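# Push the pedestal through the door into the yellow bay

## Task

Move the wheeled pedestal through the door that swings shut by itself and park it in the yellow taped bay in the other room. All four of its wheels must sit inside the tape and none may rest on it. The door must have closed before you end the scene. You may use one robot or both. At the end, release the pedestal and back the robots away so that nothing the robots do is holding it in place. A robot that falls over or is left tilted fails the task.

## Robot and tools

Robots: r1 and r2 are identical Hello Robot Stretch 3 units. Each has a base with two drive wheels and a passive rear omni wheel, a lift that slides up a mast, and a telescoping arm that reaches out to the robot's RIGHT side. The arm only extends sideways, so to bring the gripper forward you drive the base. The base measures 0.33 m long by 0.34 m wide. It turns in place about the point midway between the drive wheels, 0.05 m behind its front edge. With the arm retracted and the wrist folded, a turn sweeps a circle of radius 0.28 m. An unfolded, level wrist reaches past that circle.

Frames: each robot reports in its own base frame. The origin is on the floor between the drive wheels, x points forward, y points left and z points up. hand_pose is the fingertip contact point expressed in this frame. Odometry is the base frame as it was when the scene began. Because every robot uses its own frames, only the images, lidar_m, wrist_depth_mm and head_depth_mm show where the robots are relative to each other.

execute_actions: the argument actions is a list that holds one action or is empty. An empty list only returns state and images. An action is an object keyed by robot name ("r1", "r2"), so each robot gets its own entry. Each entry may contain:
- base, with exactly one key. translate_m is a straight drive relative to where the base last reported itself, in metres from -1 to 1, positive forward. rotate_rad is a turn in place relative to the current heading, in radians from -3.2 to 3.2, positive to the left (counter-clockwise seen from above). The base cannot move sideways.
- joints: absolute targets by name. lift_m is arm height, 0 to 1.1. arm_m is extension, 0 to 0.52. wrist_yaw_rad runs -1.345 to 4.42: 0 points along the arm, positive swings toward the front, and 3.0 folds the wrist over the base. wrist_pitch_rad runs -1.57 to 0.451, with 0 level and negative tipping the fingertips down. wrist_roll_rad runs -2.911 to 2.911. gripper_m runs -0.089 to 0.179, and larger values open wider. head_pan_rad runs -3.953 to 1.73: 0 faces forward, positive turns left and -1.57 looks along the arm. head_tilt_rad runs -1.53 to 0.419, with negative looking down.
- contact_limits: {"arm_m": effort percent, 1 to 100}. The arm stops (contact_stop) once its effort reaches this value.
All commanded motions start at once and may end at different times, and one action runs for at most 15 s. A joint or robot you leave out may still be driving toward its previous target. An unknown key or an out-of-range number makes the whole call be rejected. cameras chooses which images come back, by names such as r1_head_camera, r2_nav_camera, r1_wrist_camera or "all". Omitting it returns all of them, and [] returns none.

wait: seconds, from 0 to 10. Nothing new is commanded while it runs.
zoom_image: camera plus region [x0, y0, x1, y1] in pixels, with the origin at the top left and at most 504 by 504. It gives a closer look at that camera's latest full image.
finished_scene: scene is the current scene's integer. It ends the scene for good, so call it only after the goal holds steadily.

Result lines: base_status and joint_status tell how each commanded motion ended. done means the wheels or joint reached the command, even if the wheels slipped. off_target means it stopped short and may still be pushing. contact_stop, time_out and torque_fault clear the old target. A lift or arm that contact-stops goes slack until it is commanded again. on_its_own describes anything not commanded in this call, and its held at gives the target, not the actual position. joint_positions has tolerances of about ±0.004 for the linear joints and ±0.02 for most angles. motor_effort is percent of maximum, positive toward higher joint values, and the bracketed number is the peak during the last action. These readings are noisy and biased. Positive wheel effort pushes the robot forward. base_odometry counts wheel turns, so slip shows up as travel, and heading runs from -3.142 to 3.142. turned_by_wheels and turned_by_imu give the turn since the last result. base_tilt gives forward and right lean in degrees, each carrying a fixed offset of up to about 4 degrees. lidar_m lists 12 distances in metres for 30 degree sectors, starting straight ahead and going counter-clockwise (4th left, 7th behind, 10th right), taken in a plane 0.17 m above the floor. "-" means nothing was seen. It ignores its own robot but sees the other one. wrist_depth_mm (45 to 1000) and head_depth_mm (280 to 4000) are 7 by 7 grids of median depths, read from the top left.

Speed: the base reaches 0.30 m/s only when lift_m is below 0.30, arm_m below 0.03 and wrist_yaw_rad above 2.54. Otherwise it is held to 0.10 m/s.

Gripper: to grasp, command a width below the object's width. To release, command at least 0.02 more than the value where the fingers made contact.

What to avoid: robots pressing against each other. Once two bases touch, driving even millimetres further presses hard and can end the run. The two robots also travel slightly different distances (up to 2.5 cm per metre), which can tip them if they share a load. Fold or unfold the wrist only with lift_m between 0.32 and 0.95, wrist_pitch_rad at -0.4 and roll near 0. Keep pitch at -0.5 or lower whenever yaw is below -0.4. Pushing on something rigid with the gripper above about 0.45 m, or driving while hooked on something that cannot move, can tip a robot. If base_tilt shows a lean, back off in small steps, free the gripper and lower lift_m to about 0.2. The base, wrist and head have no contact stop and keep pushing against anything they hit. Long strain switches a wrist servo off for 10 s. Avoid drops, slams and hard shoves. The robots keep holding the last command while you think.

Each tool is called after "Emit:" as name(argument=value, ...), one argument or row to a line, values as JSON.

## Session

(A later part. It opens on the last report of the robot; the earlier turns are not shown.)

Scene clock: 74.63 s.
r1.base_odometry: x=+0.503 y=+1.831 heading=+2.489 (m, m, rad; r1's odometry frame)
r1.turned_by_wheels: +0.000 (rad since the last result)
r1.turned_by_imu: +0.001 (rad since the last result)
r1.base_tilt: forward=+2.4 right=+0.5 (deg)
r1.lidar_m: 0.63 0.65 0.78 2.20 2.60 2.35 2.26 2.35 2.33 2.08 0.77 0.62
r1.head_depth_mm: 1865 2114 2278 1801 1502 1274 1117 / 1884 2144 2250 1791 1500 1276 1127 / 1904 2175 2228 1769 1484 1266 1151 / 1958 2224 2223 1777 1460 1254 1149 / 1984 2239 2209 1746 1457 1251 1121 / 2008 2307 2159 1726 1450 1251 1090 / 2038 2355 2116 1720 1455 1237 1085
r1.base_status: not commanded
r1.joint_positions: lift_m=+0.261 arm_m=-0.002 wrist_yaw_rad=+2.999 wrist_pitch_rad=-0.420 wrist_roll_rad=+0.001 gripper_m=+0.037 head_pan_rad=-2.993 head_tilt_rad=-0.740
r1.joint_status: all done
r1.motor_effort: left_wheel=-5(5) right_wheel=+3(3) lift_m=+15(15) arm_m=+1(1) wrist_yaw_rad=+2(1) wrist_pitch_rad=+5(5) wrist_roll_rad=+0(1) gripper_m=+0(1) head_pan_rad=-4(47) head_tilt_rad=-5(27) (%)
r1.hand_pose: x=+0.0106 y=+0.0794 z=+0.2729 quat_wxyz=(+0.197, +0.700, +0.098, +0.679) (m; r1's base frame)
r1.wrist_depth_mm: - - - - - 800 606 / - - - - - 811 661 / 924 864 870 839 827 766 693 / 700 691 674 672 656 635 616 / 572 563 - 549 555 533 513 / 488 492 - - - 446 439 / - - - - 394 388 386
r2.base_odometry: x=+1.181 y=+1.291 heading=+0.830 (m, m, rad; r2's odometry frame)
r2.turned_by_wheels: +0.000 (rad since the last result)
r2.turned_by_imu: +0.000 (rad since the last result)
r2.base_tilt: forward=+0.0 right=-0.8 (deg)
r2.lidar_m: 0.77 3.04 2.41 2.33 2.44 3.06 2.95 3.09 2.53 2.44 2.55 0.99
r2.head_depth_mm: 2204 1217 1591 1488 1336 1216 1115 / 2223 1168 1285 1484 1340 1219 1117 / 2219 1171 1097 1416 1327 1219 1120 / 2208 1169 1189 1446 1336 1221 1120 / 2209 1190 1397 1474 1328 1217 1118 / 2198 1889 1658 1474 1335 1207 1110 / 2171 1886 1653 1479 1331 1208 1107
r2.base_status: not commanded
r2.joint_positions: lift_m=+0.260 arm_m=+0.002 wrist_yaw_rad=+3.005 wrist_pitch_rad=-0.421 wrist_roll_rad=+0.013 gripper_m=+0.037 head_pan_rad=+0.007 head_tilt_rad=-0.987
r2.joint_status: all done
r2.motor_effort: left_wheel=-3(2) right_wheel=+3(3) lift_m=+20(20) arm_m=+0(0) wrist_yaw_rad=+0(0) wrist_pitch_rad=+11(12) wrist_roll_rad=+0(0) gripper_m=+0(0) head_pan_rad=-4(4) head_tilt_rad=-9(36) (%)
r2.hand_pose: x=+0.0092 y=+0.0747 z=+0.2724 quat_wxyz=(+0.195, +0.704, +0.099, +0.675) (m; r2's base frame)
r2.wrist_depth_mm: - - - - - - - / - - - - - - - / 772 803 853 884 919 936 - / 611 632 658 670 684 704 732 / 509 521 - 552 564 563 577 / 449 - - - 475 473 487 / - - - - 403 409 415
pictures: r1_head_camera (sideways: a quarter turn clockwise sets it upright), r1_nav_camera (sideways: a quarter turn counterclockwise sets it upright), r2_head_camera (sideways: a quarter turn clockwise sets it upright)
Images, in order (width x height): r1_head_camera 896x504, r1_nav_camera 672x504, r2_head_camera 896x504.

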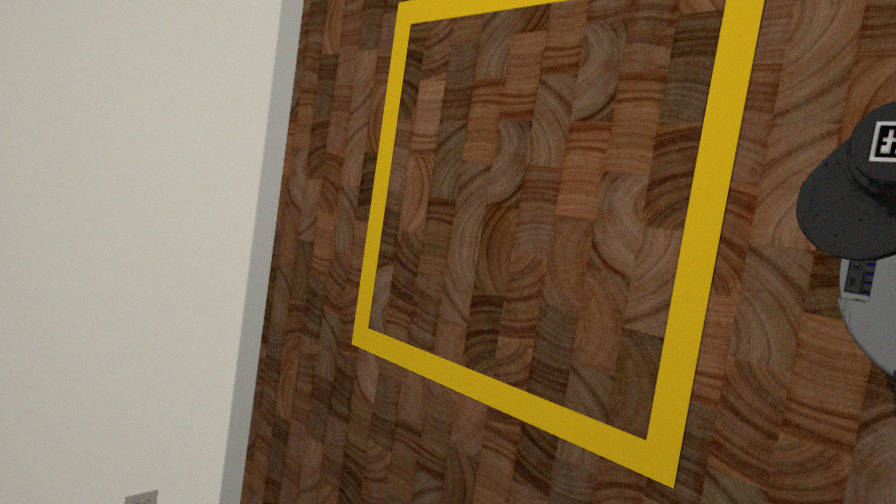

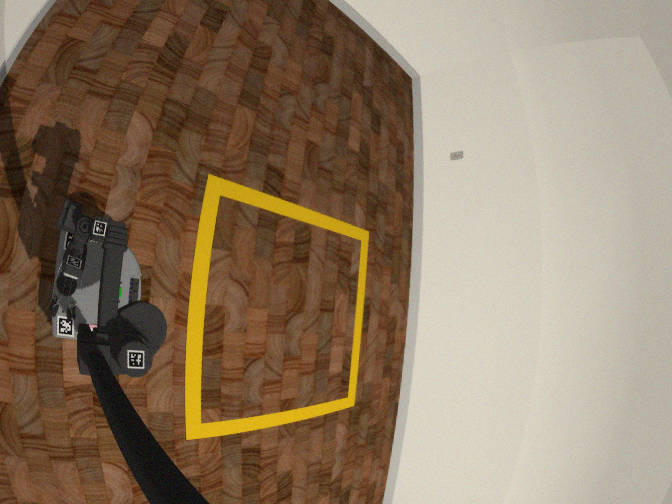

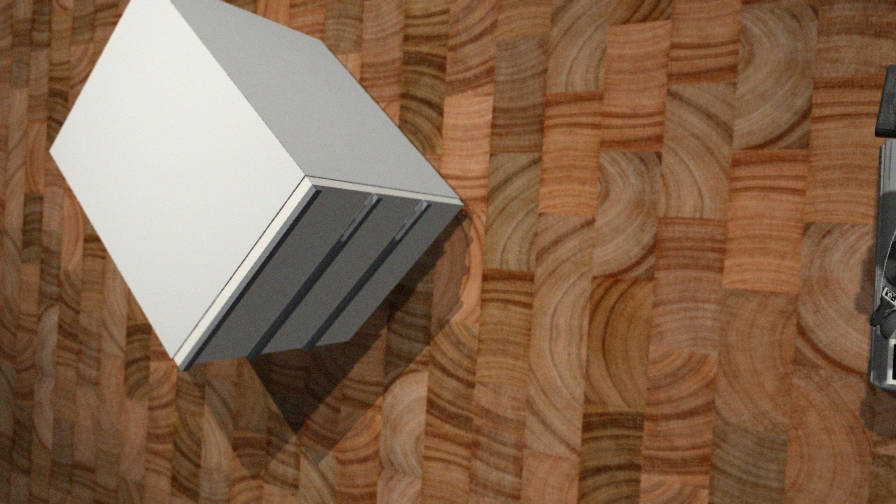

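Emit:
execute_actions(
  actions=[
    {"r1":{"base":{"translate_m":0.45},"joints":{"head_pan_rad":0.0,"head_tilt_rad":-0.9}},"r2":{"base":{"rotate_rad":0.7}}},
  ],
  cameras=[],
)

Emit:
execute_actions(
  actions=[
    {"r1":{"joints":{"lift_m":0.33}},"r2":{"base":{"translate_m":0.2}}},
  ],
  cameras=["r1_nav_camera"],
)

Emit:
execute_actions(
  actions=[
    {"r1":{"base":{"translate_m":0.3}},"r2":{"base":{"rotate_rad":-1.01}}},
  ],
  cameras=["r1_nav_camera","r2_head_camera"],
)

Scene clock: 98.47 s.
r1.base_odometry: x=+0.145 y=+2.104 heading=+2.489 (m, m, rad; r1's odometry frame)
r1.turned_by_wheels: +0.000 (rad since the last result)
r1.turned_by_imu: +0.003 (rad since the last result)
r1.base_tilt: forward=+2.4 right=+0.5 (deg)
r1.lidar_m: 0.18 0.19 0.26 0.56 2.59 2.81 2.70 2.82 2.32 0.33 0.25 0.19
r1.head_depth_mm: - - - - 335 549 809 / - - - - 337 556 1042 / - - - - 329 557 1069 / - - - - 330 563 1064 / - - - - 332 565 1065 / - - - - 333 569 1056 / - - - - 334 573 1049
r1.base_status: done
r1.joint_positions: lift_m=+0.261 arm_m=-0.002 wrist_yaw_rad=+2.999 wrist_pitch_rad=-0.420 wrist_roll_rad=+0.001 gripper_m=+0.037 head_pan_rad=-0.007 head_tilt_rad=-0.889
r1.joint_status: all done
r1.motor_effort: left_wheel=-5(10) right_wheel=+3(10) lift_m=+15(15) arm_m=+1(1) wrist_yaw_rad=+2(2) wrist_pitch_rad=+5(6) wrist_roll_rad=+0(0) gripper_m=+1(1) head_pan_rad=+3(46) head_tilt_rad=-5(21) (%)
r1.hand_pose: x=+0.0106 y=+0.0794 z=+0.2729 quat_wxyz=(+0.197, +0.700, +0.098, +0.679) (m; r1's base frame)
r1.wrist_depth_mm: - - - 718 436 266 193 / - - - 789 462 276 199 / 922 857 883 771 483 284 202 / 714 686 671 667 505 291 206 / 570 564 - 544 432 302 210 / 484 493 - - - 302 215 / - - - - 392 295 218
r2.base_odometry: x=+1.181 y=+1.291 heading=+1.529 (m, m, rad; r2's odometry frame)
r2.turned_by_wheels: +0.700 (rad since the last result)
r2.turned_by_imu: +0.716 (rad since the last result)
r2.base_tilt: forward=+0.0 right=-0.9 (deg)
r2.lidar_m: 2.81 2.34 2.34 2.62 2.97 2.96 2.95 2.46 2.45 2.74 0.77 0.78
r2.head_depth_mm: 2206 1904 1666 1488 1333 1211 1116 / 2200 1893 1660 1486 1339 1216 1124 / 2171 1892 1661 1479 1331 1214 1126 / 2185 1890 1666 1480 1333 1210 1117 / 2192 1882 1655 1466 1339 1206 1116 / 2189 1877 1650 1466 1330 1214 1119 / 2174 1888 1644 1471 1329 1212 1109
r2.base_status: done
r2.joint_positions: lift_m=+0.260 arm_m=+0.002 wrist_yaw_rad=+3.005 wrist_pitch_rad=-0.421 wrist_roll_rad=+0.013 gripper_m=+0.037 head_pan_rad=+0.007 head_tilt_rad=-0.988
r2.joint_status: not commanded
r2.motor_effort: left_wheel=-2(7) right_wheel=+2(12) lift_m=+20(19) arm_m=+0(1) wrist_yaw_rad=+0(0) wrist_pitch_rad=+11(12) wrist_roll_rad=+0(0) gripper_m=+0(0) head_pan_rad=-4(4) head_tilt_rad=-8(9) (%)
r2.hand_pose: x=+0.0092 y=+0.0747 z=+0.2724 quat_wxyz=(+0.195, +0.704, +0.099, +0.675) (m; r2's base frame)
r2.wrist_depth_mm: - - - - - - - / - - - - - - - / 808 818 843 871 891 946 - / 616 626 654 673 688 709 722 / 507 524 - 544 565 579 574 / 449 - - - 482 473 480 / - - - - 400 409 412
pictures: none
No camera images: the call's "cameras" was empty. Leave "cameras" out to get every camera's image.

Scene clock: 100.87 s.
r1.base_odometry: x=+0.145 y=+2.104 heading=+2.489 (m, m, rad; r1's odometry frame)
r1.turned_by_wheels: +0.000 (rad since the last result)
r1.turned_by_imu: +0.000 (rad since the last result)
r1.base_tilt: forward=+2.3 right=+0.5 (deg)
r1.lidar_m: 0.18 0.19 0.26 0.56 2.59 2.80 2.71 2.82 2.33 0.33 0.25 0.19
r1.head_depth_mm: - - - - 336 548 809 / - - - - 337 553 1038 / - - - - 329 557 1074 / - - - - 330 562 1076 / - - - - 332 567 1065 / - - - - 333 569 1053 / - - - - 334 572 1043
r1.base_status: not commanded
r1.joint_positions: lift_m=+0.329 arm_m=-0.002 wrist_yaw_rad=+2.999 wrist_pitch_rad=-0.420 wrist_roll_rad=+0.001 gripper_m=+0.037 head_pan_rad=-0.007 head_tilt_rad=-0.889
r1.joint_status: all done
r1.motor_effort: left_wheel=-5(5) right_wheel=+4(4) lift_m=+50(51) arm_m=+1(1) wrist_yaw_rad=+1(2) wrist_pitch_rad=+5(5) wrist_roll_rad=+1(0) gripper_m=+1(1) head_pan_rad=+3(3) head_tilt_rad=-7(6) (%)
r1.hand_pose: x=+0.0106 y=+0.0794 z=+0.3417 quat_wxyz=(+0.196, +0.700, +0.098, +0.679) (m; r1's base frame)
r1.wrist_depth_mm: - - - 720 435 269 194 / - - - 808 461 278 197 / - - - 865 481 283 201 / 833 801 801 745 504 294 205 / 666 657 - 640 443 299 210 / 566 553 - 552 - 309 214 / 496 501 - - 452 295 218
r2.base_odometry: x=+1.190 y=+1.491 heading=+1.529 (m, m, rad; r2's odometry frame)
r2.turned_by_wheels: +0.000 (rad since the last result)
r2.turned_by_imu: +0.001 (rad since the last result)
r2.base_tilt: forward=+0.0 right=-0.8 (deg)
r2.lidar_m: 2.63 2.21 2.20 2.47 3.12 3.13 3.11 2.59 2.59 2.90 0.65 0.75
r2.head_depth_mm: 2210 1891 1665 1478 1344 1215 1116 / 2221 1898 1672 1489 1342 1208 1120 / 2207 1895 1656 1490 1342 1215 1122 / 2203 1900 1665 1472 1327 1219 1120 / 2201 1901 1639 1473 1336 1213 1121 / 2186 1881 1651 1469 1324 1208 1106 / 2183 1887 1650 1467 1329 1213 1107
r2.base_status: done
r2.joint_positions: lift_m=+0.260 arm_m=+0.002 wrist_yaw_rad=+3.005 wrist_pitch_rad=-0.421 wrist_roll_rad=+0.013 gripper_m=+0.037 head_pan_rad=+0.007 head_tilt_rad=-0.988
r2.joint_status: not commanded
r2.motor_effort: left_wheel=-2(6) right_wheel=+3(11) lift_m=+20(20) arm_m=+1(1) wrist_yaw_rad=+0(0) wrist_pitch_rad=+11(11) wrist_roll_rad=+0(0) gripper_m=+0(0) head_pan_rad=-4(4) head_tilt_rad=-8(8) (%)
r2.hand_pose: x=+0.0092 y=+0.0747 z=+0.2724 quat_wxyz=(+0.195, +0.704, +0.099, +0.675) (m; r2's base frame)
r2.wrist_depth_mm: - - - - - - - / - - - - - - - / 791 796 863 884 905 919 - / 617 628 664 676 680 706 716 / 512 527 - 543 566 576 583 / 453 - - - 474 480 481 / - - - - 403 404 417
pictures: r1_nav_camera (sideways: a quarter turn counterclockwise sets it upright)
Images, in order (width x height): r1_nav_camera 672x504.

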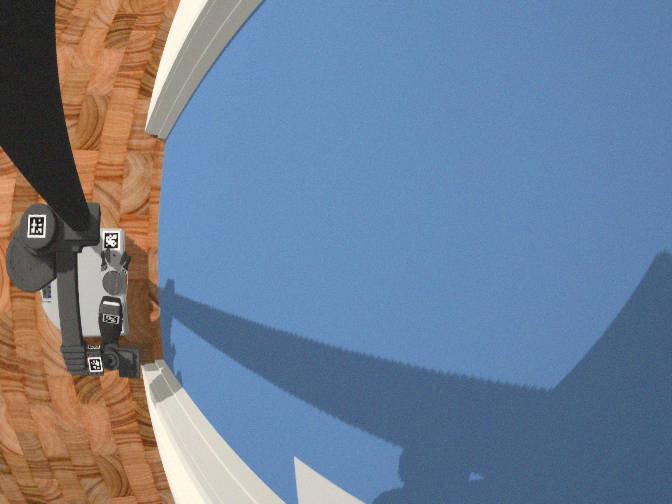

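Scene clock: 104.83 s.
r1.base_odometry: x=-0.093 y=+2.286 heading=+2.490 (m, m, rad; r1's odometry frame)
r1.turned_by_wheels: +0.001 (rad since the last result)
r1.turned_by_imu: -0.044 (rad since the last result)
r1.base_tilt: forward=+2.3 right=+0.5 (deg)
r1.lidar_m: - - 0.15 0.19 2.56 2.97 2.84 2.91 2.36 0.25 0.15 -
r1.head_depth_mm: - - - - - - 667 / - - - - - - 873 / - - - - - - - / - - - - - - - / - - - - - - - / - - - - - - 449 / - - - - - - 1018
r1.base_status: translate_m off_target (by the wheels' count: +0.2998 of +0.3000)
r1.joint_positions: lift_m=+0.330 arm_m=-0.002 wrist_yaw_rad=+3.005 wrist_pitch_rad=-0.420 wrist_roll_rad=+0.001 gripper_m=+0.037 head_pan_rad=+0.009 head_tilt_rad=-0.907
r1.joint_status: not commanded
r1.on_its_own: left_wheel is at rest, and its effort (+52) is outside its rest range (-18 to +18)
r1.motor_effort: left_wheel=+52(100) right_wheel=+10(58) lift_m=+40(51) arm_m=+1(1) wrist_yaw_rad=-5(6) wrist_pitch_rad=+5(6) wrist_roll_rad=+0(1) gripper_m=+2(2) head_pan_rad=-4(11) head_tilt_rad=+4(6) (%)
r1.hand_pose: x=+0.0094 y=+0.0795 z=+0.3420 quat_wxyz=(+0.195, +0.700, +0.100, +0.680) (m; r1's base frame)
r1.wrist_depth_mm: - - - 341 141 89 65 / - - - 380 149 92 67 / - - 971 437 156 95 68 / 829 823 774 514 165 98 70 / 664 672 - 464 146 102 71 / 564 568 - 519 - 104 73 / 485 493 - - 194 101 75
r2.base_odometry: x=+1.190 y=+1.491 heading=+0.519 (m, m, rad; r2's odometry frame)
r2.turned_by_wheels: -1.010 (rad since the last result)
r2.turned_by_imu: -1.033 (rad since the last result)
r2.base_tilt: forward=+0.0 right=-0.8 (deg)
r2.lidar_m: 0.65 0.77 2.59 2.20 2.20 2.50 3.12 3.11 3.07 2.59 2.59 2.94
r2.head_depth_mm: 2224 1900 1670 1489 1334 1216 1118 / 2209 1306 1625 1481 1333 1218 1121 / 2196 1159 1117 1439 1341 1213 1122 / 2191 1163 1019 1196 1337 1214 1120 / 2214 1155 1055 1273 1334 1218 1125 / 2193 1182 1074 1404 1325 1211 1114 / 2167 1874 1581 1461 1330 1210 1105
r2.base_status: done
r2.joint_positions: lift_m=+0.260 arm_m=+0.002 wrist_yaw_rad=+3.005 wrist_pitch_rad=-0.421 wrist_roll_rad=+0.013 gripper_m=+0.037 head_pan_rad=+0.007 head_tilt_rad=-0.988
r2.joint_status: not commanded
r2.motor_effort: left_wheel=+2(8) right_wheel=-5(11) lift_m=+20(20) arm_m=+1(1) wrist_yaw_rad=-1(1) wrist_pitch_rad=+11(11) wrist_roll_rad=+0(0) gripper_m=+0(0) head_pan_rad=-4(3) head_tilt_rad=-8(8) (%)
r2.hand_pose: x=+0.0092 y=+0.0747 z=+0.2724 quat_wxyz=(+0.195, +0.704, +0.099, +0.675) (m; r2's base frame)
r2.wrist_depth_mm: - - - - - - - / - - - - - - - / 785 814 830 872 894 925 - / 611 638 654 665 694 702 736 / 518 520 - 548 567 571 590 / 448 - - - 479 476 483 / - - - - 401 409 416
pictures: r1_nav_camera (sideways: a quarter turn counterclockwise sets it upright), r2_head_camera (sideways: a quarter turn clockwise sets it upright)
Images, in order (width x height): r1_nav_camera 672x504, r2_head_camera 896x504.

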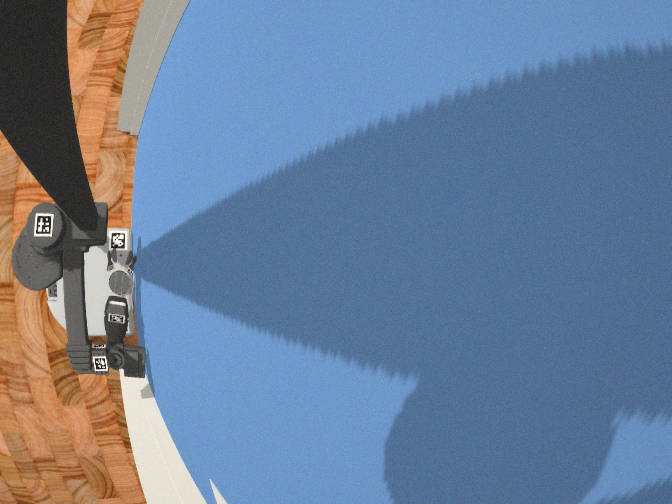

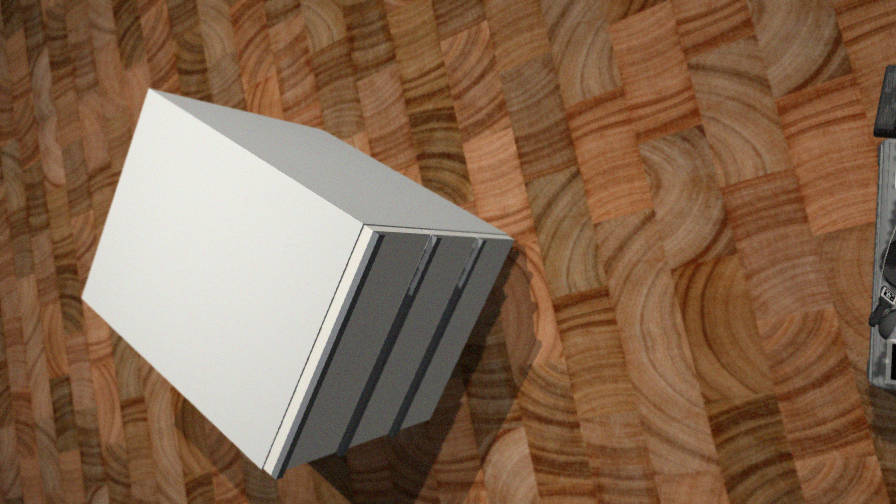

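Emit:
execute_actions(
  actions=[
    {"r1":{"base":{"translate_m":-0.1},"joints":{"head_tilt_rad":-0.5,"head_pan_rad":-0.4}}},
  ],
  cameras=["r1_nav_camera","r1_head_camera","r1_wrist_camera"],
)

Scene clock: 110.43 s.
r1.base_odometry: x=-0.014 y=+2.226 heading=+2.490 (m, m, rad; r1's odometry frame)
r1.turned_by_wheels: +0.000 (rad since the last result)
r1.turned_by_imu: +0.000 (rad since the last result)
r1.base_tilt: forward=+2.4 right=+0.5 (deg)
r1.lidar_m: 0.15 0.16 0.21 0.53 2.56 2.87 2.73 2.82 2.35 0.32 0.23 0.16
r1.head_depth_mm: - - - - - 295 372 / - - - - - - 323 / - - - - - - 297 / - - - - - - - / - - - - - - - / - - - - - - - / - - - - - - -
r1.base_status: done
r1.joint_positions: lift_m=+0.330 arm_m=-0.002 wrist_yaw_rad=+3.001 wrist_pitch_rad=-0.420 wrist_roll_rad=+0.001 gripper_m=+0.037 head_pan_rad=-0.393 head_tilt_rad=-0.507
r1.joint_status: all done
r1.motor_effort: left_wheel=-1(37) right_wheel=+1(10) lift_m=+40(40) arm_m=+0(1) wrist_yaw_rad=-1(6) wrist_pitch_rad=+5(5) wrist_roll_rad=+1(0) gripper_m=+1(2) head_pan_rad=-4(34) head_tilt_rad=+3(40) (%)
r1.hand_pose: x=+0.0101 y=+0.0794 z=+0.3420 quat_wxyz=(+0.196, +0.700, +0.099, +0.679) (m; r1's base frame)
r1.wrist_depth_mm: - - - 558 345 221 161 / - - - 608 366 228 166 / - - - 676 388 235 169 / 831 818 801 724 400 241 173 / 674 667 - 646 357 251 177 / 574 560 - 536 - 259 182 / 496 499 - - 447 251 186
r2.base_odometry: x=+1.190 y=+1.491 heading=+0.519 (m, m, rad; r2's odometry frame)
r2.turned_by_wheels: +0.000 (rad since the last result)
r2.turned_by_imu: +0.000 (rad since the last result)
r2.base_tilt: forward=+0.0 right=-0.9 (deg)
r2.lidar_m: 0.65 0.77 2.59 2.20 2.20 2.50 3.12 3.12 3.08 2.59 2.58 2.94
r2.head_depth_mm: 2202 1895 1663 1482 1338 1223 1118 / 2203 1314 1644 1481 1339 1215 1125 / 2196 1162 1122 1437 1330 1211 1124 / 2208 1163 1015 1191 1338 1212 1120 / 2206 1159 1053 1273 1328 1202 1120 / 2193 1176 1071 1416 1324 1204 1116 / 2157 1871 1572 1472 1324 1206 1109
r2.base_status: not commanded
r2.joint_positions: lift_m=+0.260 arm_m=+0.002 wrist_yaw_rad=+3.005 wrist_pitch_rad=-0.421 wrist_roll_rad=+0.013 gripper_m=+0.037 head_pan_rad=+0.007 head_tilt_rad=-0.988
r2.joint_status: not commanded
r2.motor_effort: left_wheel=+2(2) right_wheel=-5(4) lift_m=+20(20) arm_m=+0(0) wrist_yaw_rad=+0(1) wrist_pitch_rad=+11(11) wrist_roll_rad=+0(0) gripper_m=+0(0) head_pan_rad=-3(3) head_tilt_rad=-8(8) (%)
r2.hand_pose: x=+0.0092 y=+0.0747 z=+0.2724 quat_wxyz=(+0.195, +0.704, +0.099, +0.675) (m; r2's base frame)
r2.wrist_depth_mm: - - - - - - - / - - - - - - - / 774 816 836 853 895 964 - / 619 638 656 670 683 702 736 / 511 521 - 550 560 559 577 / 450 - - - 480 478 485 / - - - - 399 410 412
pictures: r1_head_camera (sideways: a quarter turn clockwise sets it upright), r1_nav_camera (sideways: a quarter turn counterclockwise sets it upright), r1_wrist_camera
Images, in order (width x height): r1_head_camera 896x504, r1_nav_camera 672x504, r1_wrist_camera 644x364.

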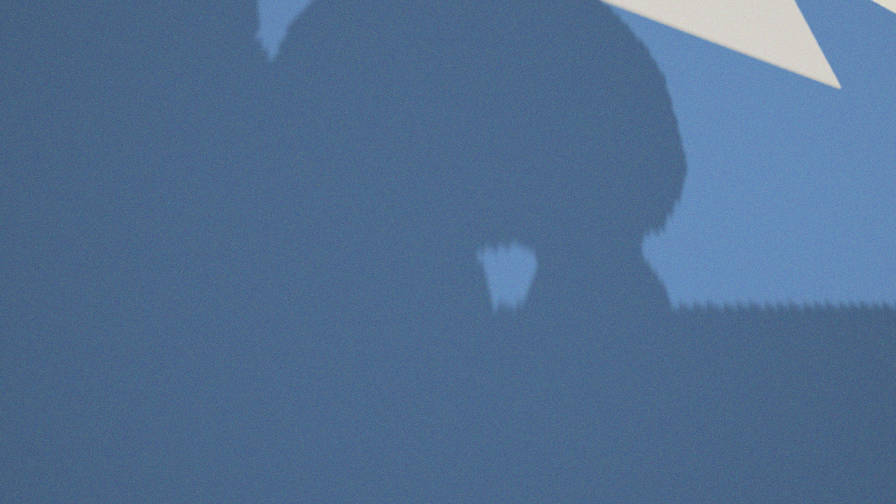

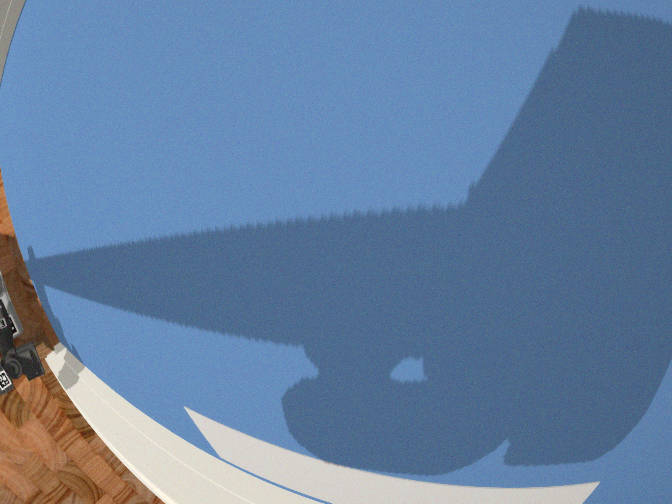

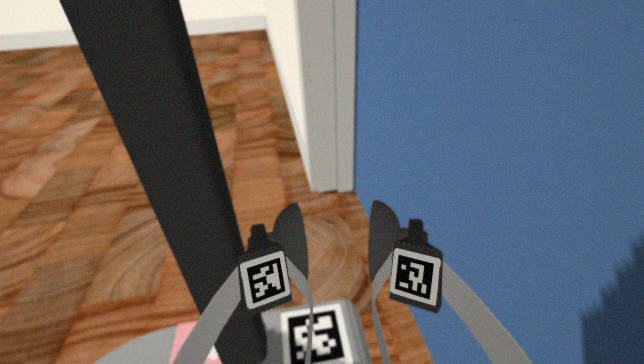

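Emit:
execute_actions(
  actions=[
    {"r1":{"base":{"translate_m":-0.3},"joints":{"head_tilt_rad":-1.15,"head_pan_rad":-0.15}},"r2":{"joints":{"lift_m":0.33}}},
  ],
  cameras=["r1_nav_camera","r1_head_camera"],
)

Scene clock: 121.80 s.
r1.base_odometry: x=+0.225 y=+2.044 heading=+2.490 (m, m, rad; r1's odometry frame)
r1.turned_by_wheels: +0.000 (rad since the last result)
r1.turned_by_imu: -0.001 (rad since the last result)
r1.base_tilt: forward=+2.4 right=+0.5 (deg)
r1.lidar_m: 0.45 0.46 0.62 1.26 2.54 2.56 2.44 2.51 2.38 1.69 0.55 0.47
r1.head_depth_mm: 475 584 690 1148 1267 1184 1106 / 464 592 780 1073 1253 1173 1094 / 456 576 788 1212 1253 - 1066 / 447 561 757 1171 1243 1192 - / 436 545 732 1104 1240 1177 - / 428 533 704 1057 1240 1157 - / 419 520 681 1002 1232 1141 1087
r1.base_status: done
r1.joint_positions: lift_m=+0.330 arm_m=-0.002 wrist_yaw_rad=+3.001 wrist_pitch_rad=-0.420 wrist_roll_rad=+0.001 gripper_m=+0.037 head_pan_rad=-0.157 head_tilt_rad=-1.136
r1.joint_status: all done
r1.motor_effort: left_wheel=+0(6) right_wheel=+1(5) lift_m=+40(40) arm_m=+1(1) wrist_yaw_rad=-1(1) wrist_pitch_rad=+5(5) wrist_roll_rad=+0(0) gripper_m=+1(1) head_pan_rad=+3(24) head_tilt_rad=-7(45) (%)
r1.hand_pose: x=+0.0101 y=+0.0794 z=+0.3420 quat_wxyz=(+0.196, +0.700, +0.099, +0.679) (m; r1's base frame)
r1.wrist_depth_mm: - - - - 811 585 450 / - - - - 864 624 460 / - - - - 862 650 476 / 838 835 816 756 766 690 493 / 681 672 - 641 644 609 503 / 569 550 - 541 - 529 492 / 493 508 - - 467 451 452
r2.base_odometry: x=+1.190 y=+1.491 heading=+0.519 (m, m, rad; r2's odometry frame)
r2.turned_by_wheels: +0.000 (rad since the last result)
r2.turned_by_imu: +0.001 (rad since the last result)
r2.base_tilt: forward=+0.0 right=-0.9 (deg)
r2.lidar_m: 0.65 0.77 2.59 2.20 2.20 2.51 3.14 3.12 3.07 2.59 2.58 2.94
r2.head_depth_mm: 2200 1893 1658 1482 1338 1224 1118 / 2207 1309 1638 1481 1332 1211 1123 / 2194 1166 1116 1430 1339 1211 1123 / 2187 1166 1021 1195 1331 1209 1120 / 2211 1156 1056 1274 1329 1216 1123 / 2200 1183 1073 1416 1332 1211 1109 / 2188 1888 1567 1472 1327 1215 1114
r2.base_status: not commanded
r2.joint_positions: lift_m=+0.330 arm_m=+0.002 wrist_yaw_rad=+3.005 wrist_pitch_rad=-0.420 wrist_roll_rad=+0.013 gripper_m=+0.037 head_pan_rad=+0.007 head_tilt_rad=-0.988
r2.joint_status: all done
r2.motor_effort: left_wheel=+2(2) right_wheel=-4(4) lift_m=+37(40) arm_m=+0(0) wrist_yaw_rad=+0(0) wrist_pitch_rad=+11(11) wrist_roll_rad=+0(1) gripper_m=+0(0) head_pan_rad=-3(4) head_tilt_rad=-8(8) (%)
r2.hand_pose: x=+0.0092 y=+0.0748 z=+0.3418 quat_wxyz=(+0.195, +0.704, +0.099, +0.675) (m; r2's base frame)
r2.wrist_depth_mm: - - - - - - - / - - - - - - - / 944 942 - - - - - / 724 744 765 789 791 832 853 / 598 609 - 634 664 667 696 / 510 516 - 545 560 566 569 / 453 - - - 475 484 486
pictures: r1_head_camera (sideways: a quarter turn clockwise sets it upright), r1_nav_camera (sideways: a quarter turn counterclockwise sets it upright)
Images, in order (width x height): r1_head_camera 896x504, r1_nav_camera 672x504.

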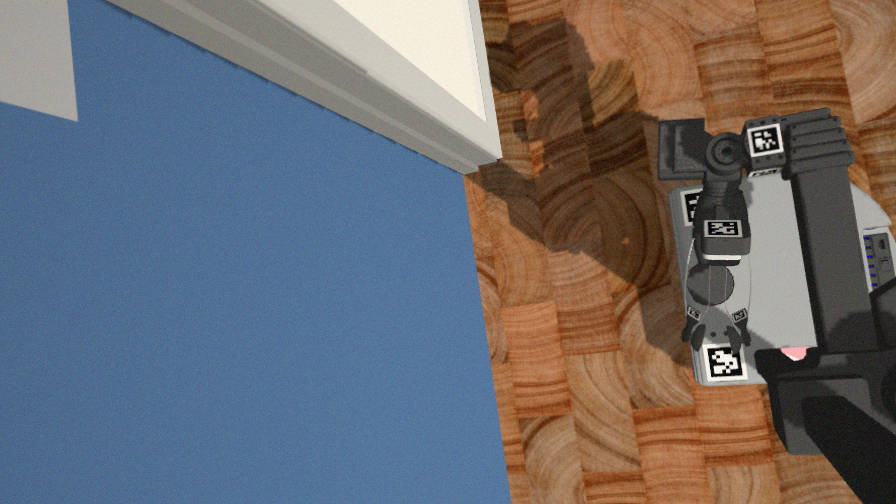

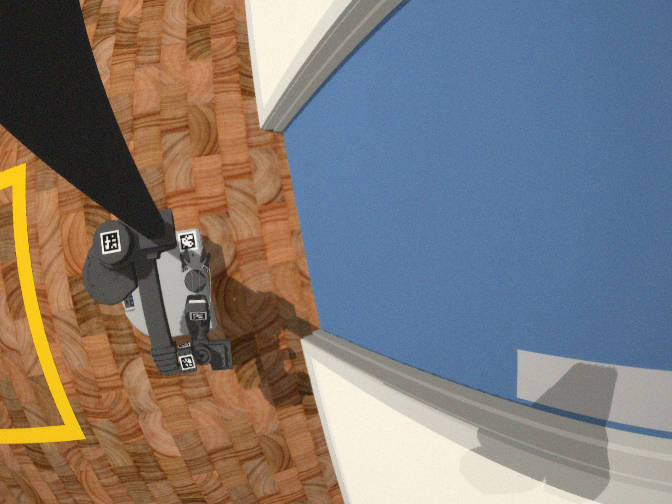

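Emit:
execute_actions(
  actions=[
    {"r1":{"base":{"rotate_rad":0.35}},"r2":{"base":{"translate_m":0.62}}},
  ],
  cameras=["r2_head_camera"],
)

Emit:
execute_actions(
  actions=[
    {"r1":{"base":{"translate_m":0.25}},"r2":{"base":{"translate_m":0.15}}},
  ],
  cameras=["r2_head_camera"],
)

Emit:
execute_actions(
  actions=[
    {"r1":{"base":{"rotate_rad":-0.33},"joints":{"head_pan_rad":0.0}}},
  ],
  cameras=["r1_head_camera","r1_nav_camera"],
)

Scene clock: 142.13 s.
r1.base_odometry: x=+0.225 y=+2.044 heading=+2.840 (m, m, rad; r1's odometry frame)
r1.turned_by_wheels: +0.350 (rad since the last result)
r1.turned_by_imu: +0.346 (rad since the last result)
r1.base_tilt: forward=+2.4 right=+0.6 (deg)
r1.lidar_m: 0.45 0.54 0.82 2.49 2.75 2.44 2.45 2.55 2.26 0.69 0.49 0.45
r1.head_depth_mm: 414 510 667 911 1231 1176 1099 / 422 523 687 1009 1248 1175 1087 / 431 535 714 1059 1248 - 1066 / 441 550 738 1120 1250 1192 - / 451 567 769 1192 1240 1180 - / 461 584 800 1274 1239 1160 - / 473 603 834 1284 1226 1150 1091
r1.base_status: done
r1.joint_positions: lift_m=+0.330 arm_m=-0.002 wrist_yaw_rad=+3.001 wrist_pitch_rad=-0.420 wrist_roll_rad=+0.001 gripper_m=+0.037 head_pan_rad=-0.157 head_tilt_rad=-1.136
r1.joint_status: not commanded
r1.motor_effort: left_wheel=-5(9) right_wheel=+4(8) lift_m=+40(40) arm_m=+1(1) wrist_yaw_rad=-1(1) wrist_pitch_rad=+5(6) wrist_roll_rad=+0(1) gripper_m=+1(1) head_pan_rad=+3(3) head_tilt_rad=-8(6) (%)
r1.hand_pose: x=+0.0101 y=+0.0794 z=+0.3420 quat_wxyz=(+0.196, +0.700, +0.099, +0.679) (m; r1's base frame)
r1.wrist_depth_mm: - - - - - 997 569 / - - - - - 974 552 / - - - - - 893 578 / 820 822 809 775 769 757 609 / 675 670 - 635 650 613 586 / 572 557 - 544 - 529 517 / 497 499 - - 471 462 456
r2.base_odometry: x=+1.728 y=+1.799 heading=+0.519 (m, m, rad; r2's odometry frame)
r2.turned_by_wheels: +0.000 (rad since the last result)
r2.turned_by_imu: +0.002 (rad since the last result)
r2.base_tilt: forward=+0.0 right=-0.8 (deg)
r2.lidar_m: - - 0.16 2.38 2.37 2.71 3.74 3.73 2.83 2.40 2.40 2.74
r2.head_depth_mm: 2197 1901 1652 1478 1325 1216 1121 / 2145 1884 1661 909 1296 1209 1113 / 2118 1875 1650 907 817 772 1111 / 2071 1879 1652 905 815 745 694 / 2069 1885 1652 904 816 744 700 / 2034 1868 1651 905 815 740 1096 / 2012 1873 1643 1478 814 750 1105
r2.base_status: done
r2.joint_positions: lift_m=+0.330 arm_m=+0.002 wrist_yaw_rad=+3.005 wrist_pitch_rad=-0.420 wrist_roll_rad=+0.013 gripper_m=+0.037 head_pan_rad=+0.006 head_tilt_rad=-0.991
r2.joint_status: not commanded
r2.motor_effort: left_wheel=+6(29) right_wheel=+13(84) lift_m=+36(37) arm_m=+0(0) wrist_yaw_rad=-1(1) wrist_pitch_rad=+10(12) wrist_roll_rad=+0(0) gripper_m=+0(0) head_pan_rad=-3(3) head_tilt_rad=-6(8) (%)
r2.hand_pose: x=+0.0093 y=+0.0749 z=+0.3420 quat_wxyz=(+0.195, +0.704, +0.099, +0.675) (m; r2's base frame)
r2.wrist_depth_mm: - - - - - 188 88 / - - - - - 165 83 / 923 941 - - - 148 78 / 720 722 767 794 734 133 74 / 599 617 - 651 334 121 70 / 517 514 - 546 155 112 66 / 451 - - - 282 101 63
pictures: r2_head_camera (sideways: a quarter turn clockwise sets it upright)
Images, in order (width x height): r2_head_camera 896x504.

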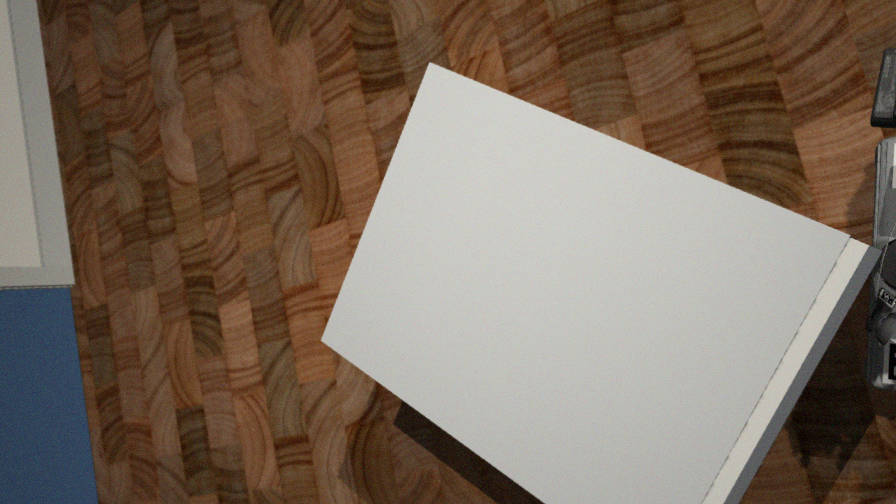

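Scene clock: 145.80 s.
r1.base_odometry: x=-0.014 y=+2.118 heading=+2.839 (m, m, rad; r1's odometry frame)
r1.turned_by_wheels: +0.000 (rad since the last result)
r1.turned_by_imu: +0.002 (rad since the last result)
r1.base_tilt: forward=+2.4 right=+0.5 (deg)
r1.lidar_m: 0.22 0.26 0.48 2.41 2.88 2.67 2.68 2.64 2.34 0.40 0.24 0.22
r1.head_depth_mm: - - 307 415 745 1160 1100 / - - 311 435 821 1167 1085 / - - 319 459 905 - 1066 / - - 323 486 1015 1194 - / - - 332 516 1149 1186 - / - - 345 549 1198 1154 - / - 291 360 586 1194 1142 1087
r1.base_status: done
r1.joint_positions: lift_m=+0.330 arm_m=-0.002 wrist_yaw_rad=+3.001 wrist_pitch_rad=-0.420 wrist_roll_rad=+0.001 gripper_m=+0.037 head_pan_rad=-0.157 head_tilt_rad=-1.136
r1.joint_status: not commanded
r1.motor_effort: left_wheel=-5(8) right_wheel=+3(8) lift_m=+40(40) arm_m=+1(1) wrist_yaw_rad=-1(2) wrist_pitch_rad=+5(5) wrist_roll_rad=+0(0) gripper_m=+1(1) head_pan_rad=+3(3) head_tilt_rad=-7(8) (%)
r1.hand_pose: x=+0.0101 y=+0.0794 z=+0.3420 quat_wxyz=(+0.196, +0.700, +0.099, +0.679) (m; r1's base frame)
r1.wrist_depth_mm: - - - - - 429 332 / - - - - - 465 322 / - - - - 854 503 323 / 833 836 781 764 743 538 316 / 676 673 - 639 641 516 312 / 563 560 - 556 - 494 310 / 484 495 - - 478 442 304
r2.base_odometry: x=+1.858 y=+1.873 heading=+0.519 (m, m, rad; r2's odometry frame)
r2.turned_by_wheels: +0.000 (rad since the last result)
r2.turned_by_imu: +0.001 (rad since the last result)
r2.base_tilt: forward=+0.0 right=-0.9 (deg)
r2.lidar_m: - - 0.15 2.43 2.43 2.77 3.89 3.87 2.78 2.37 2.36 2.67
r2.head_depth_mm: 2090 1902 1656 1472 1335 1220 1120 / 2075 1895 1659 909 1278 1214 1117 / 2064 1882 1652 911 815 773 1114 / 2007 1865 1649 904 816 744 697 / 1951 1894 1642 907 815 744 702 / 1912 1894 1644 904 816 742 1099 / 1861 1873 1653 1474 813 750 1112
r2.base_status: done
r2.joint_positions: lift_m=+0.330 arm_m=+0.002 wrist_yaw_rad=+3.005 wrist_pitch_rad=-0.420 wrist_roll_rad=+0.013 gripper_m=+0.037 head_pan_rad=+0.006 head_tilt_rad=-0.991
r2.joint_status: not commanded
r2.motor_effort: left_wheel=+7(16) right_wheel=+15(31) lift_m=+36(36) arm_m=+0(0) wrist_yaw_rad=+0(0) wrist_pitch_rad=+10(11) wrist_roll_rad=+1(0) gripper_m=+0(0) head_pan_rad=-3(3) head_tilt_rad=-6(6) (%)
r2.hand_pose: x=+0.0093 y=+0.0749 z=+0.3420 quat_wxyz=(+0.195, +0.704, +0.099, +0.675) (m; r2's base frame)
r2.wrist_depth_mm: - - - - - 208 91 / - - - - - 179 85 / 917 911 - - - 157 80 / 716 739 775 775 739 139 75 / 592 602 - 647 361 125 71 / 512 521 - 535 225 114 67 / 456 - - - 284 101 63
pictures: r2_head_camera (sideways: a quarter turn clockwise sets it upright)
Images, in order (width x height): r2_head_camera 896x504.

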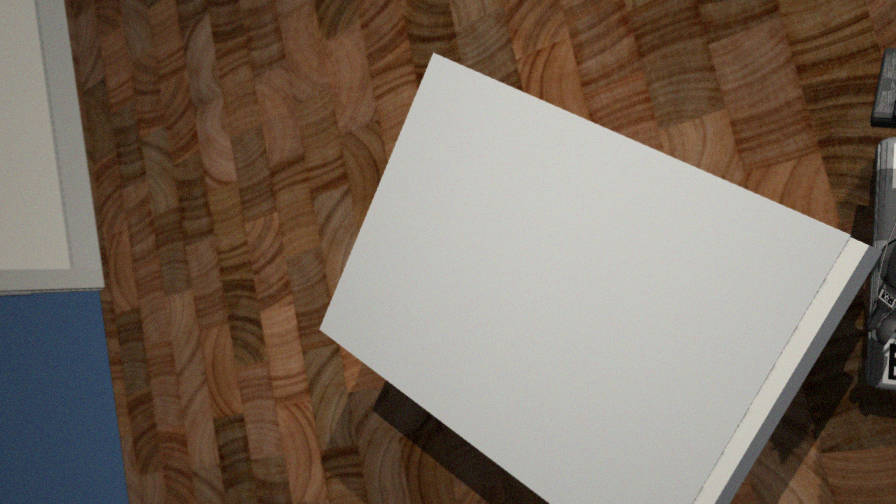

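Scene clock: 147.27 s.
r1.base_odometry: x=-0.014 y=+2.118 heading=+2.510 (m, m, rad; r1's odometry frame)
r1.turned_by_wheels: -0.330 (rad since the last result)
r1.turned_by_imu: -0.325 (rad since the last result)
r1.base_tilt: forward=+2.4 right=+0.5 (deg)
r1.lidar_m: 0.22 0.22 0.30 0.49 2.48 2.79 2.67 2.76 2.45 0.57 0.31 0.23
r1.head_depth_mm: - - 325 486 894 1171 1098 / - - 325 486 1043 1172 1097 / - - 325 485 1043 1192 - / - - 325 487 1045 1190 - / - - 325 487 1047 1175 - / - - 325 487 1045 1159 - / - - 326 487 1042 1143 -
r1.base_status: done
r1.joint_positions: lift_m=+0.330 arm_m=-0.002 wrist_yaw_rad=+3.001 wrist_pitch_rad=-0.420 wrist_roll_rad=+0.001 gripper_m=+0.037 head_pan_rad=-0.007 head_tilt_rad=-1.136
r1.joint_status: all done
r1.motor_effort: left_wheel=+4(9) right_wheel=-4(7) lift_m=+40(40) arm_m=+1(1) wrist_yaw_rad=-2(2) wrist_pitch_rad=+5(5) wrist_roll_rad=+0(0) gripper_m=+0(1) head_pan_rad=+3(17) head_tilt_rad=-7(8) (%)
r1.hand_pose: x=+0.0101 y=+0.0794 z=+0.3420 quat_wxyz=(+0.196, +0.700, +0.099, +0.679) (m; r1's base frame)
r1.wrist_depth_mm: - - - 825 460 310 225 / - - - 891 507 319 232 / - - - 914 545 329 236 / 834 824 809 755 573 342 241 / 675 665 - 635 496 347 245 / 559 564 - 533 - 357 253 / 489 496 - - 476 349 255
r2.base_odometry: x=+1.858 y=+1.873 heading=+0.519 (m, m, rad; r2's odometry frame)
r2.turned_by_wheels: +0.000 (rad since the last result)
r2.turned_by_imu: +0.000 (rad since the last result)
r2.base_tilt: forward=+0.1 right=-0.8 (deg)
r2.lidar_m: - - 0.15 2.43 2.42 2.76 3.89 3.86 2.78 2.37 2.37 2.67
r2.head_depth_mm: 2096 1894 1664 1486 1335 1220 1114 / 2085 1889 1653 910 1283 1218 1122 / 2052 1894 1666 906 817 776 1114 / 2011 1884 1652 907 818 744 697 / 1973 1870 1656 902 818 742 702 / 1915 1877 1638 902 816 742 1102 / 1855 1859 1646 1482 812 751 1105
r2.base_status: not commanded
r2.joint_positions: lift_m=+0.330 arm_m=+0.002 wrist_yaw_rad=+3.005 wrist_pitch_rad=-0.420 wrist_roll_rad=+0.013 gripper_m=+0.037 head_pan_rad=+0.006 head_tilt_rad=-0.991
r2.joint_status: not commanded
r2.motor_effort: left_wheel=+7(7) right_wheel=+15(15) lift_m=+36(36) arm_m=+0(0) wrist_yaw_rad=+0(0) wrist_pitch_rad=+11(11) wrist_roll_rad=+0(0) gripper_m=+0(0) head_pan_rad=-4(3) head_tilt_rad=-6(7) (%)
r2.hand_pose: x=+0.0093 y=+0.0749 z=+0.3420 quat_wxyz=(+0.195, +0.704, +0.099, +0.675) (m; r2's base frame)
r2.wrist_depth_mm: - - - - - 209 91 / - - - - - 179 85 / 941 924 - - - 157 80 / 744 745 768 782 732 139 75 / 602 611 - 648 362 125 71 / 510 519 - 545 222 113 67 / 452 - - - 286 102 63
pictures: r1_head_camera (sideways: a quarter turn clockwise sets it upright), r1_nav_camera (sideways: a quarter turn counterclockwise sets it upright)
Images, in order (width x height): r1_head_camera 896x504, r1_nav_camera 672x504.

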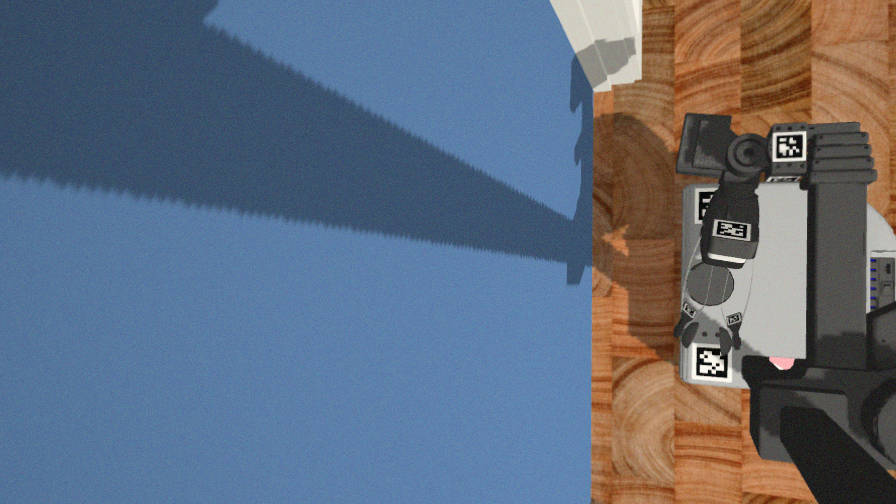

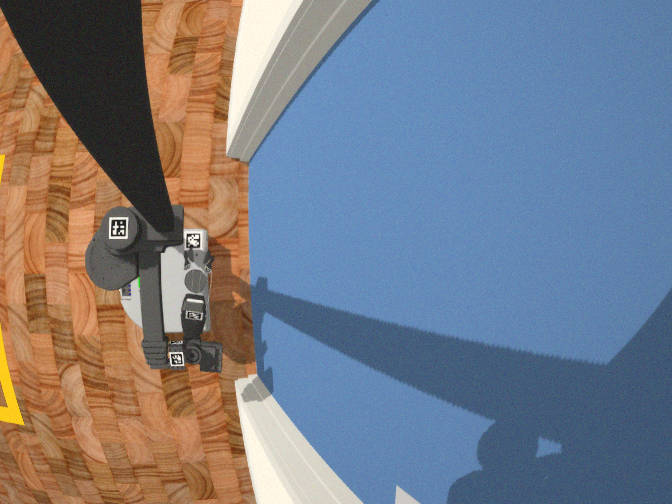

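Emit:
execute_actions(
  actions=[
    {"r1":{"base":{"translate_m":0.22}},"r2":{"base":{"translate_m":-0.3}}},
  ],
  cameras=["r1_head_camera","r1_nav_camera","r2_head_camera"],
)

Scene clock: 175.23 s.
r1.base_odometry: x=-0.191 y=+2.248 heading=+2.510 (m, m, rad; r1's odometry frame)
r1.turned_by_wheels: +0.000 (rad since the last result)
r1.turned_by_imu: +0.007 (rad since the last result)
r1.base_tilt: forward=+2.3 right=+0.5 (deg)
r1.lidar_m: - - 0.15 0.19 2.49 2.95 2.83 2.94 2.44 0.21 0.15 -
r1.head_depth_mm: - - - - - 1080 1109 / - - - - - 1157 1101 / - - - - - - 1077 / - - - - - - 1073 / - - - - - - - / - - - - - 1146 - / - - - - - 1137 -
r1.base_status: translate_m off_target (by the wheels' count: +0.2198 of +0.2200)
r1.joint_positions: lift_m=+0.330 arm_m=-0.002 wrist_yaw_rad=+3.009 wrist_pitch_rad=-0.420 wrist_roll_rad=+0.001 gripper_m=+0.037 head_pan_rad=-0.006 head_tilt_rad=-1.172
r1.joint_status: not commanded
r1.on_its_own: left_wheel is at rest, and its effort (+46) is outside its rest range (-18 to +18); right_wheel is at rest, and its effort (+24) is outside its rest range (-18 to +18)
r1.motor_effort: left_wheel=+46(78) right_wheel=+24(33) lift_m=+38(40) arm_m=+1(1) wrist_yaw_rad=-10(11) wrist_pitch_rad=+6(6) wrist_roll_rad=+0(1) gripper_m=+3(2) head_pan_rad=+2(4) head_tilt_rad=+12(12) (%)
r1.hand_pose: x=+0.0084 y=+0.0796 z=+0.3420 quat_wxyz=(+0.193, +0.700, +0.101, +0.680) (m; r1's base frame)
r1.wrist_depth_mm: - - - 376 141 87 63 / - - - 430 148 89 64 / - - - 499 156 92 65 / 835 811 790 579 163 95 67 / 686 664 - 506 143 98 68 / 574 559 - 532 - 100 70 / 488 496 - - 191 96 71
r2.base_odometry: x=+1.598 y=+1.724 heading=+0.519 (m, m, rad; r2's odometry frame)
r2.turned_by_wheels: +0.000 (rad since the last result)
r2.turned_by_imu: -0.001 (rad since the last result)
r2.base_tilt: forward=+0.1 right=-0.8 (deg)
r2.lidar_m: 0.36 0.43 2.59 2.34 2.33 2.66 3.57 3.58 2.88 2.45 2.45 0.79
r2.head_depth_mm: 2191 1884 1670 1483 1336 1214 1121 / 2201 1868 1072 1456 1336 1213 1121 / 2189 1880 1021 938 1304 1214 1122 / 2167 1888 1016 908 896 1190 1119 / 2140 1880 1010 904 981 1208 1127 / 2125 1885 1012 900 1219 1214 1108 / 2073 1872 1655 931 1306 1208 1106
r2.base_status: done
r2.joint_positions: lift_m=+0.330 arm_m=+0.002 wrist_yaw_rad=+3.005 wrist_pitch_rad=-0.420 wrist_roll_rad=+0.013 gripper_m=+0.037 head_pan_rad=+0.006 head_tilt_rad=-0.991
r2.joint_status: not commanded
r2.motor_effort: left_wheel=+1(4) right_wheel=-1(6) lift_m=+37(36) arm_m=+1(0) wrist_yaw_rad=+0(0) wrist_pitch_rad=+11(11) wrist_roll_rad=+0(0) gripper_m=+0(0) head_pan_rad=-3(3) head_tilt_rad=-6(6) (%)
r2.hand_pose: x=+0.0093 y=+0.0749 z=+0.3420 quat_wxyz=(+0.195, +0.704, +0.099, +0.675) (m; r2's base frame)
r2.wrist_depth_mm: - - - - - - - / - - - - - - - / 932 952 - - - - - / 731 749 788 780 812 825 518 / 602 611 - 637 664 673 497 / 511 519 - 545 555 559 469 / 459 - - - 469 483 462
pictures: r1_head_camera (sideways: a quarter turn clockwise sets it upright), r1_nav_camera (sideways: a quarter turn counterclockwise sets it upright), r2_head_camera (sideways: a quarter turn clockwise sets it upright)
Images, in order (width x height): r1_head_camera 896x504, r1_nav_camera 672x504, r2_head_camera 896x504.

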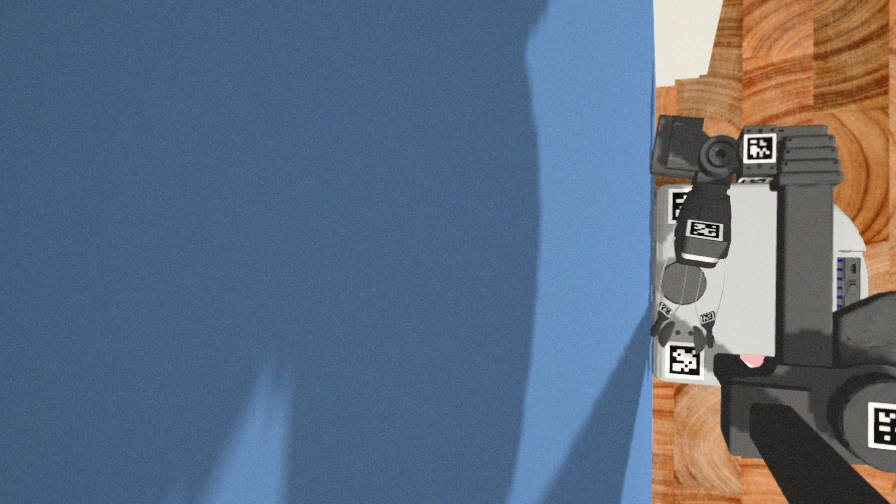

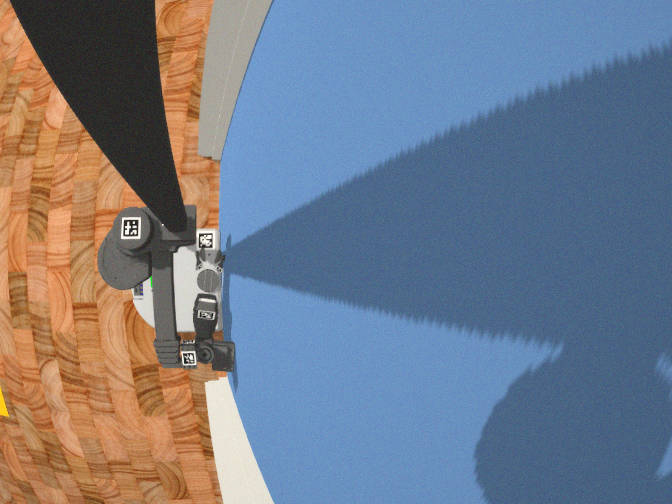

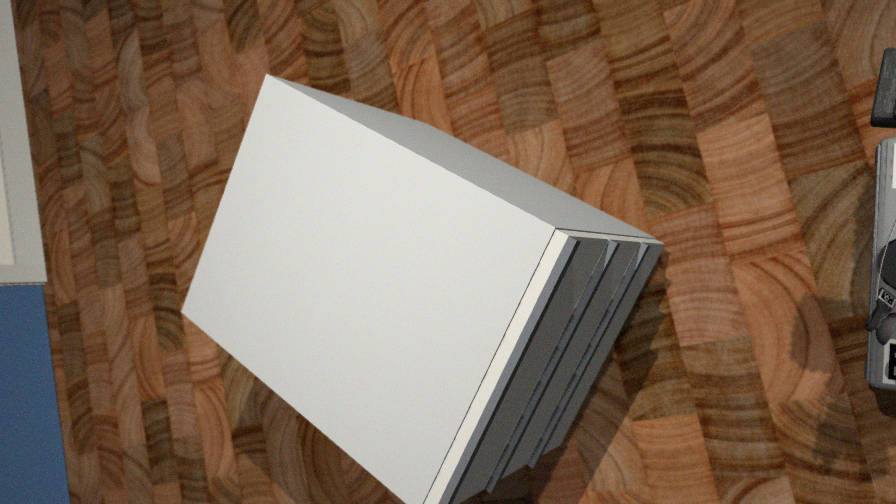

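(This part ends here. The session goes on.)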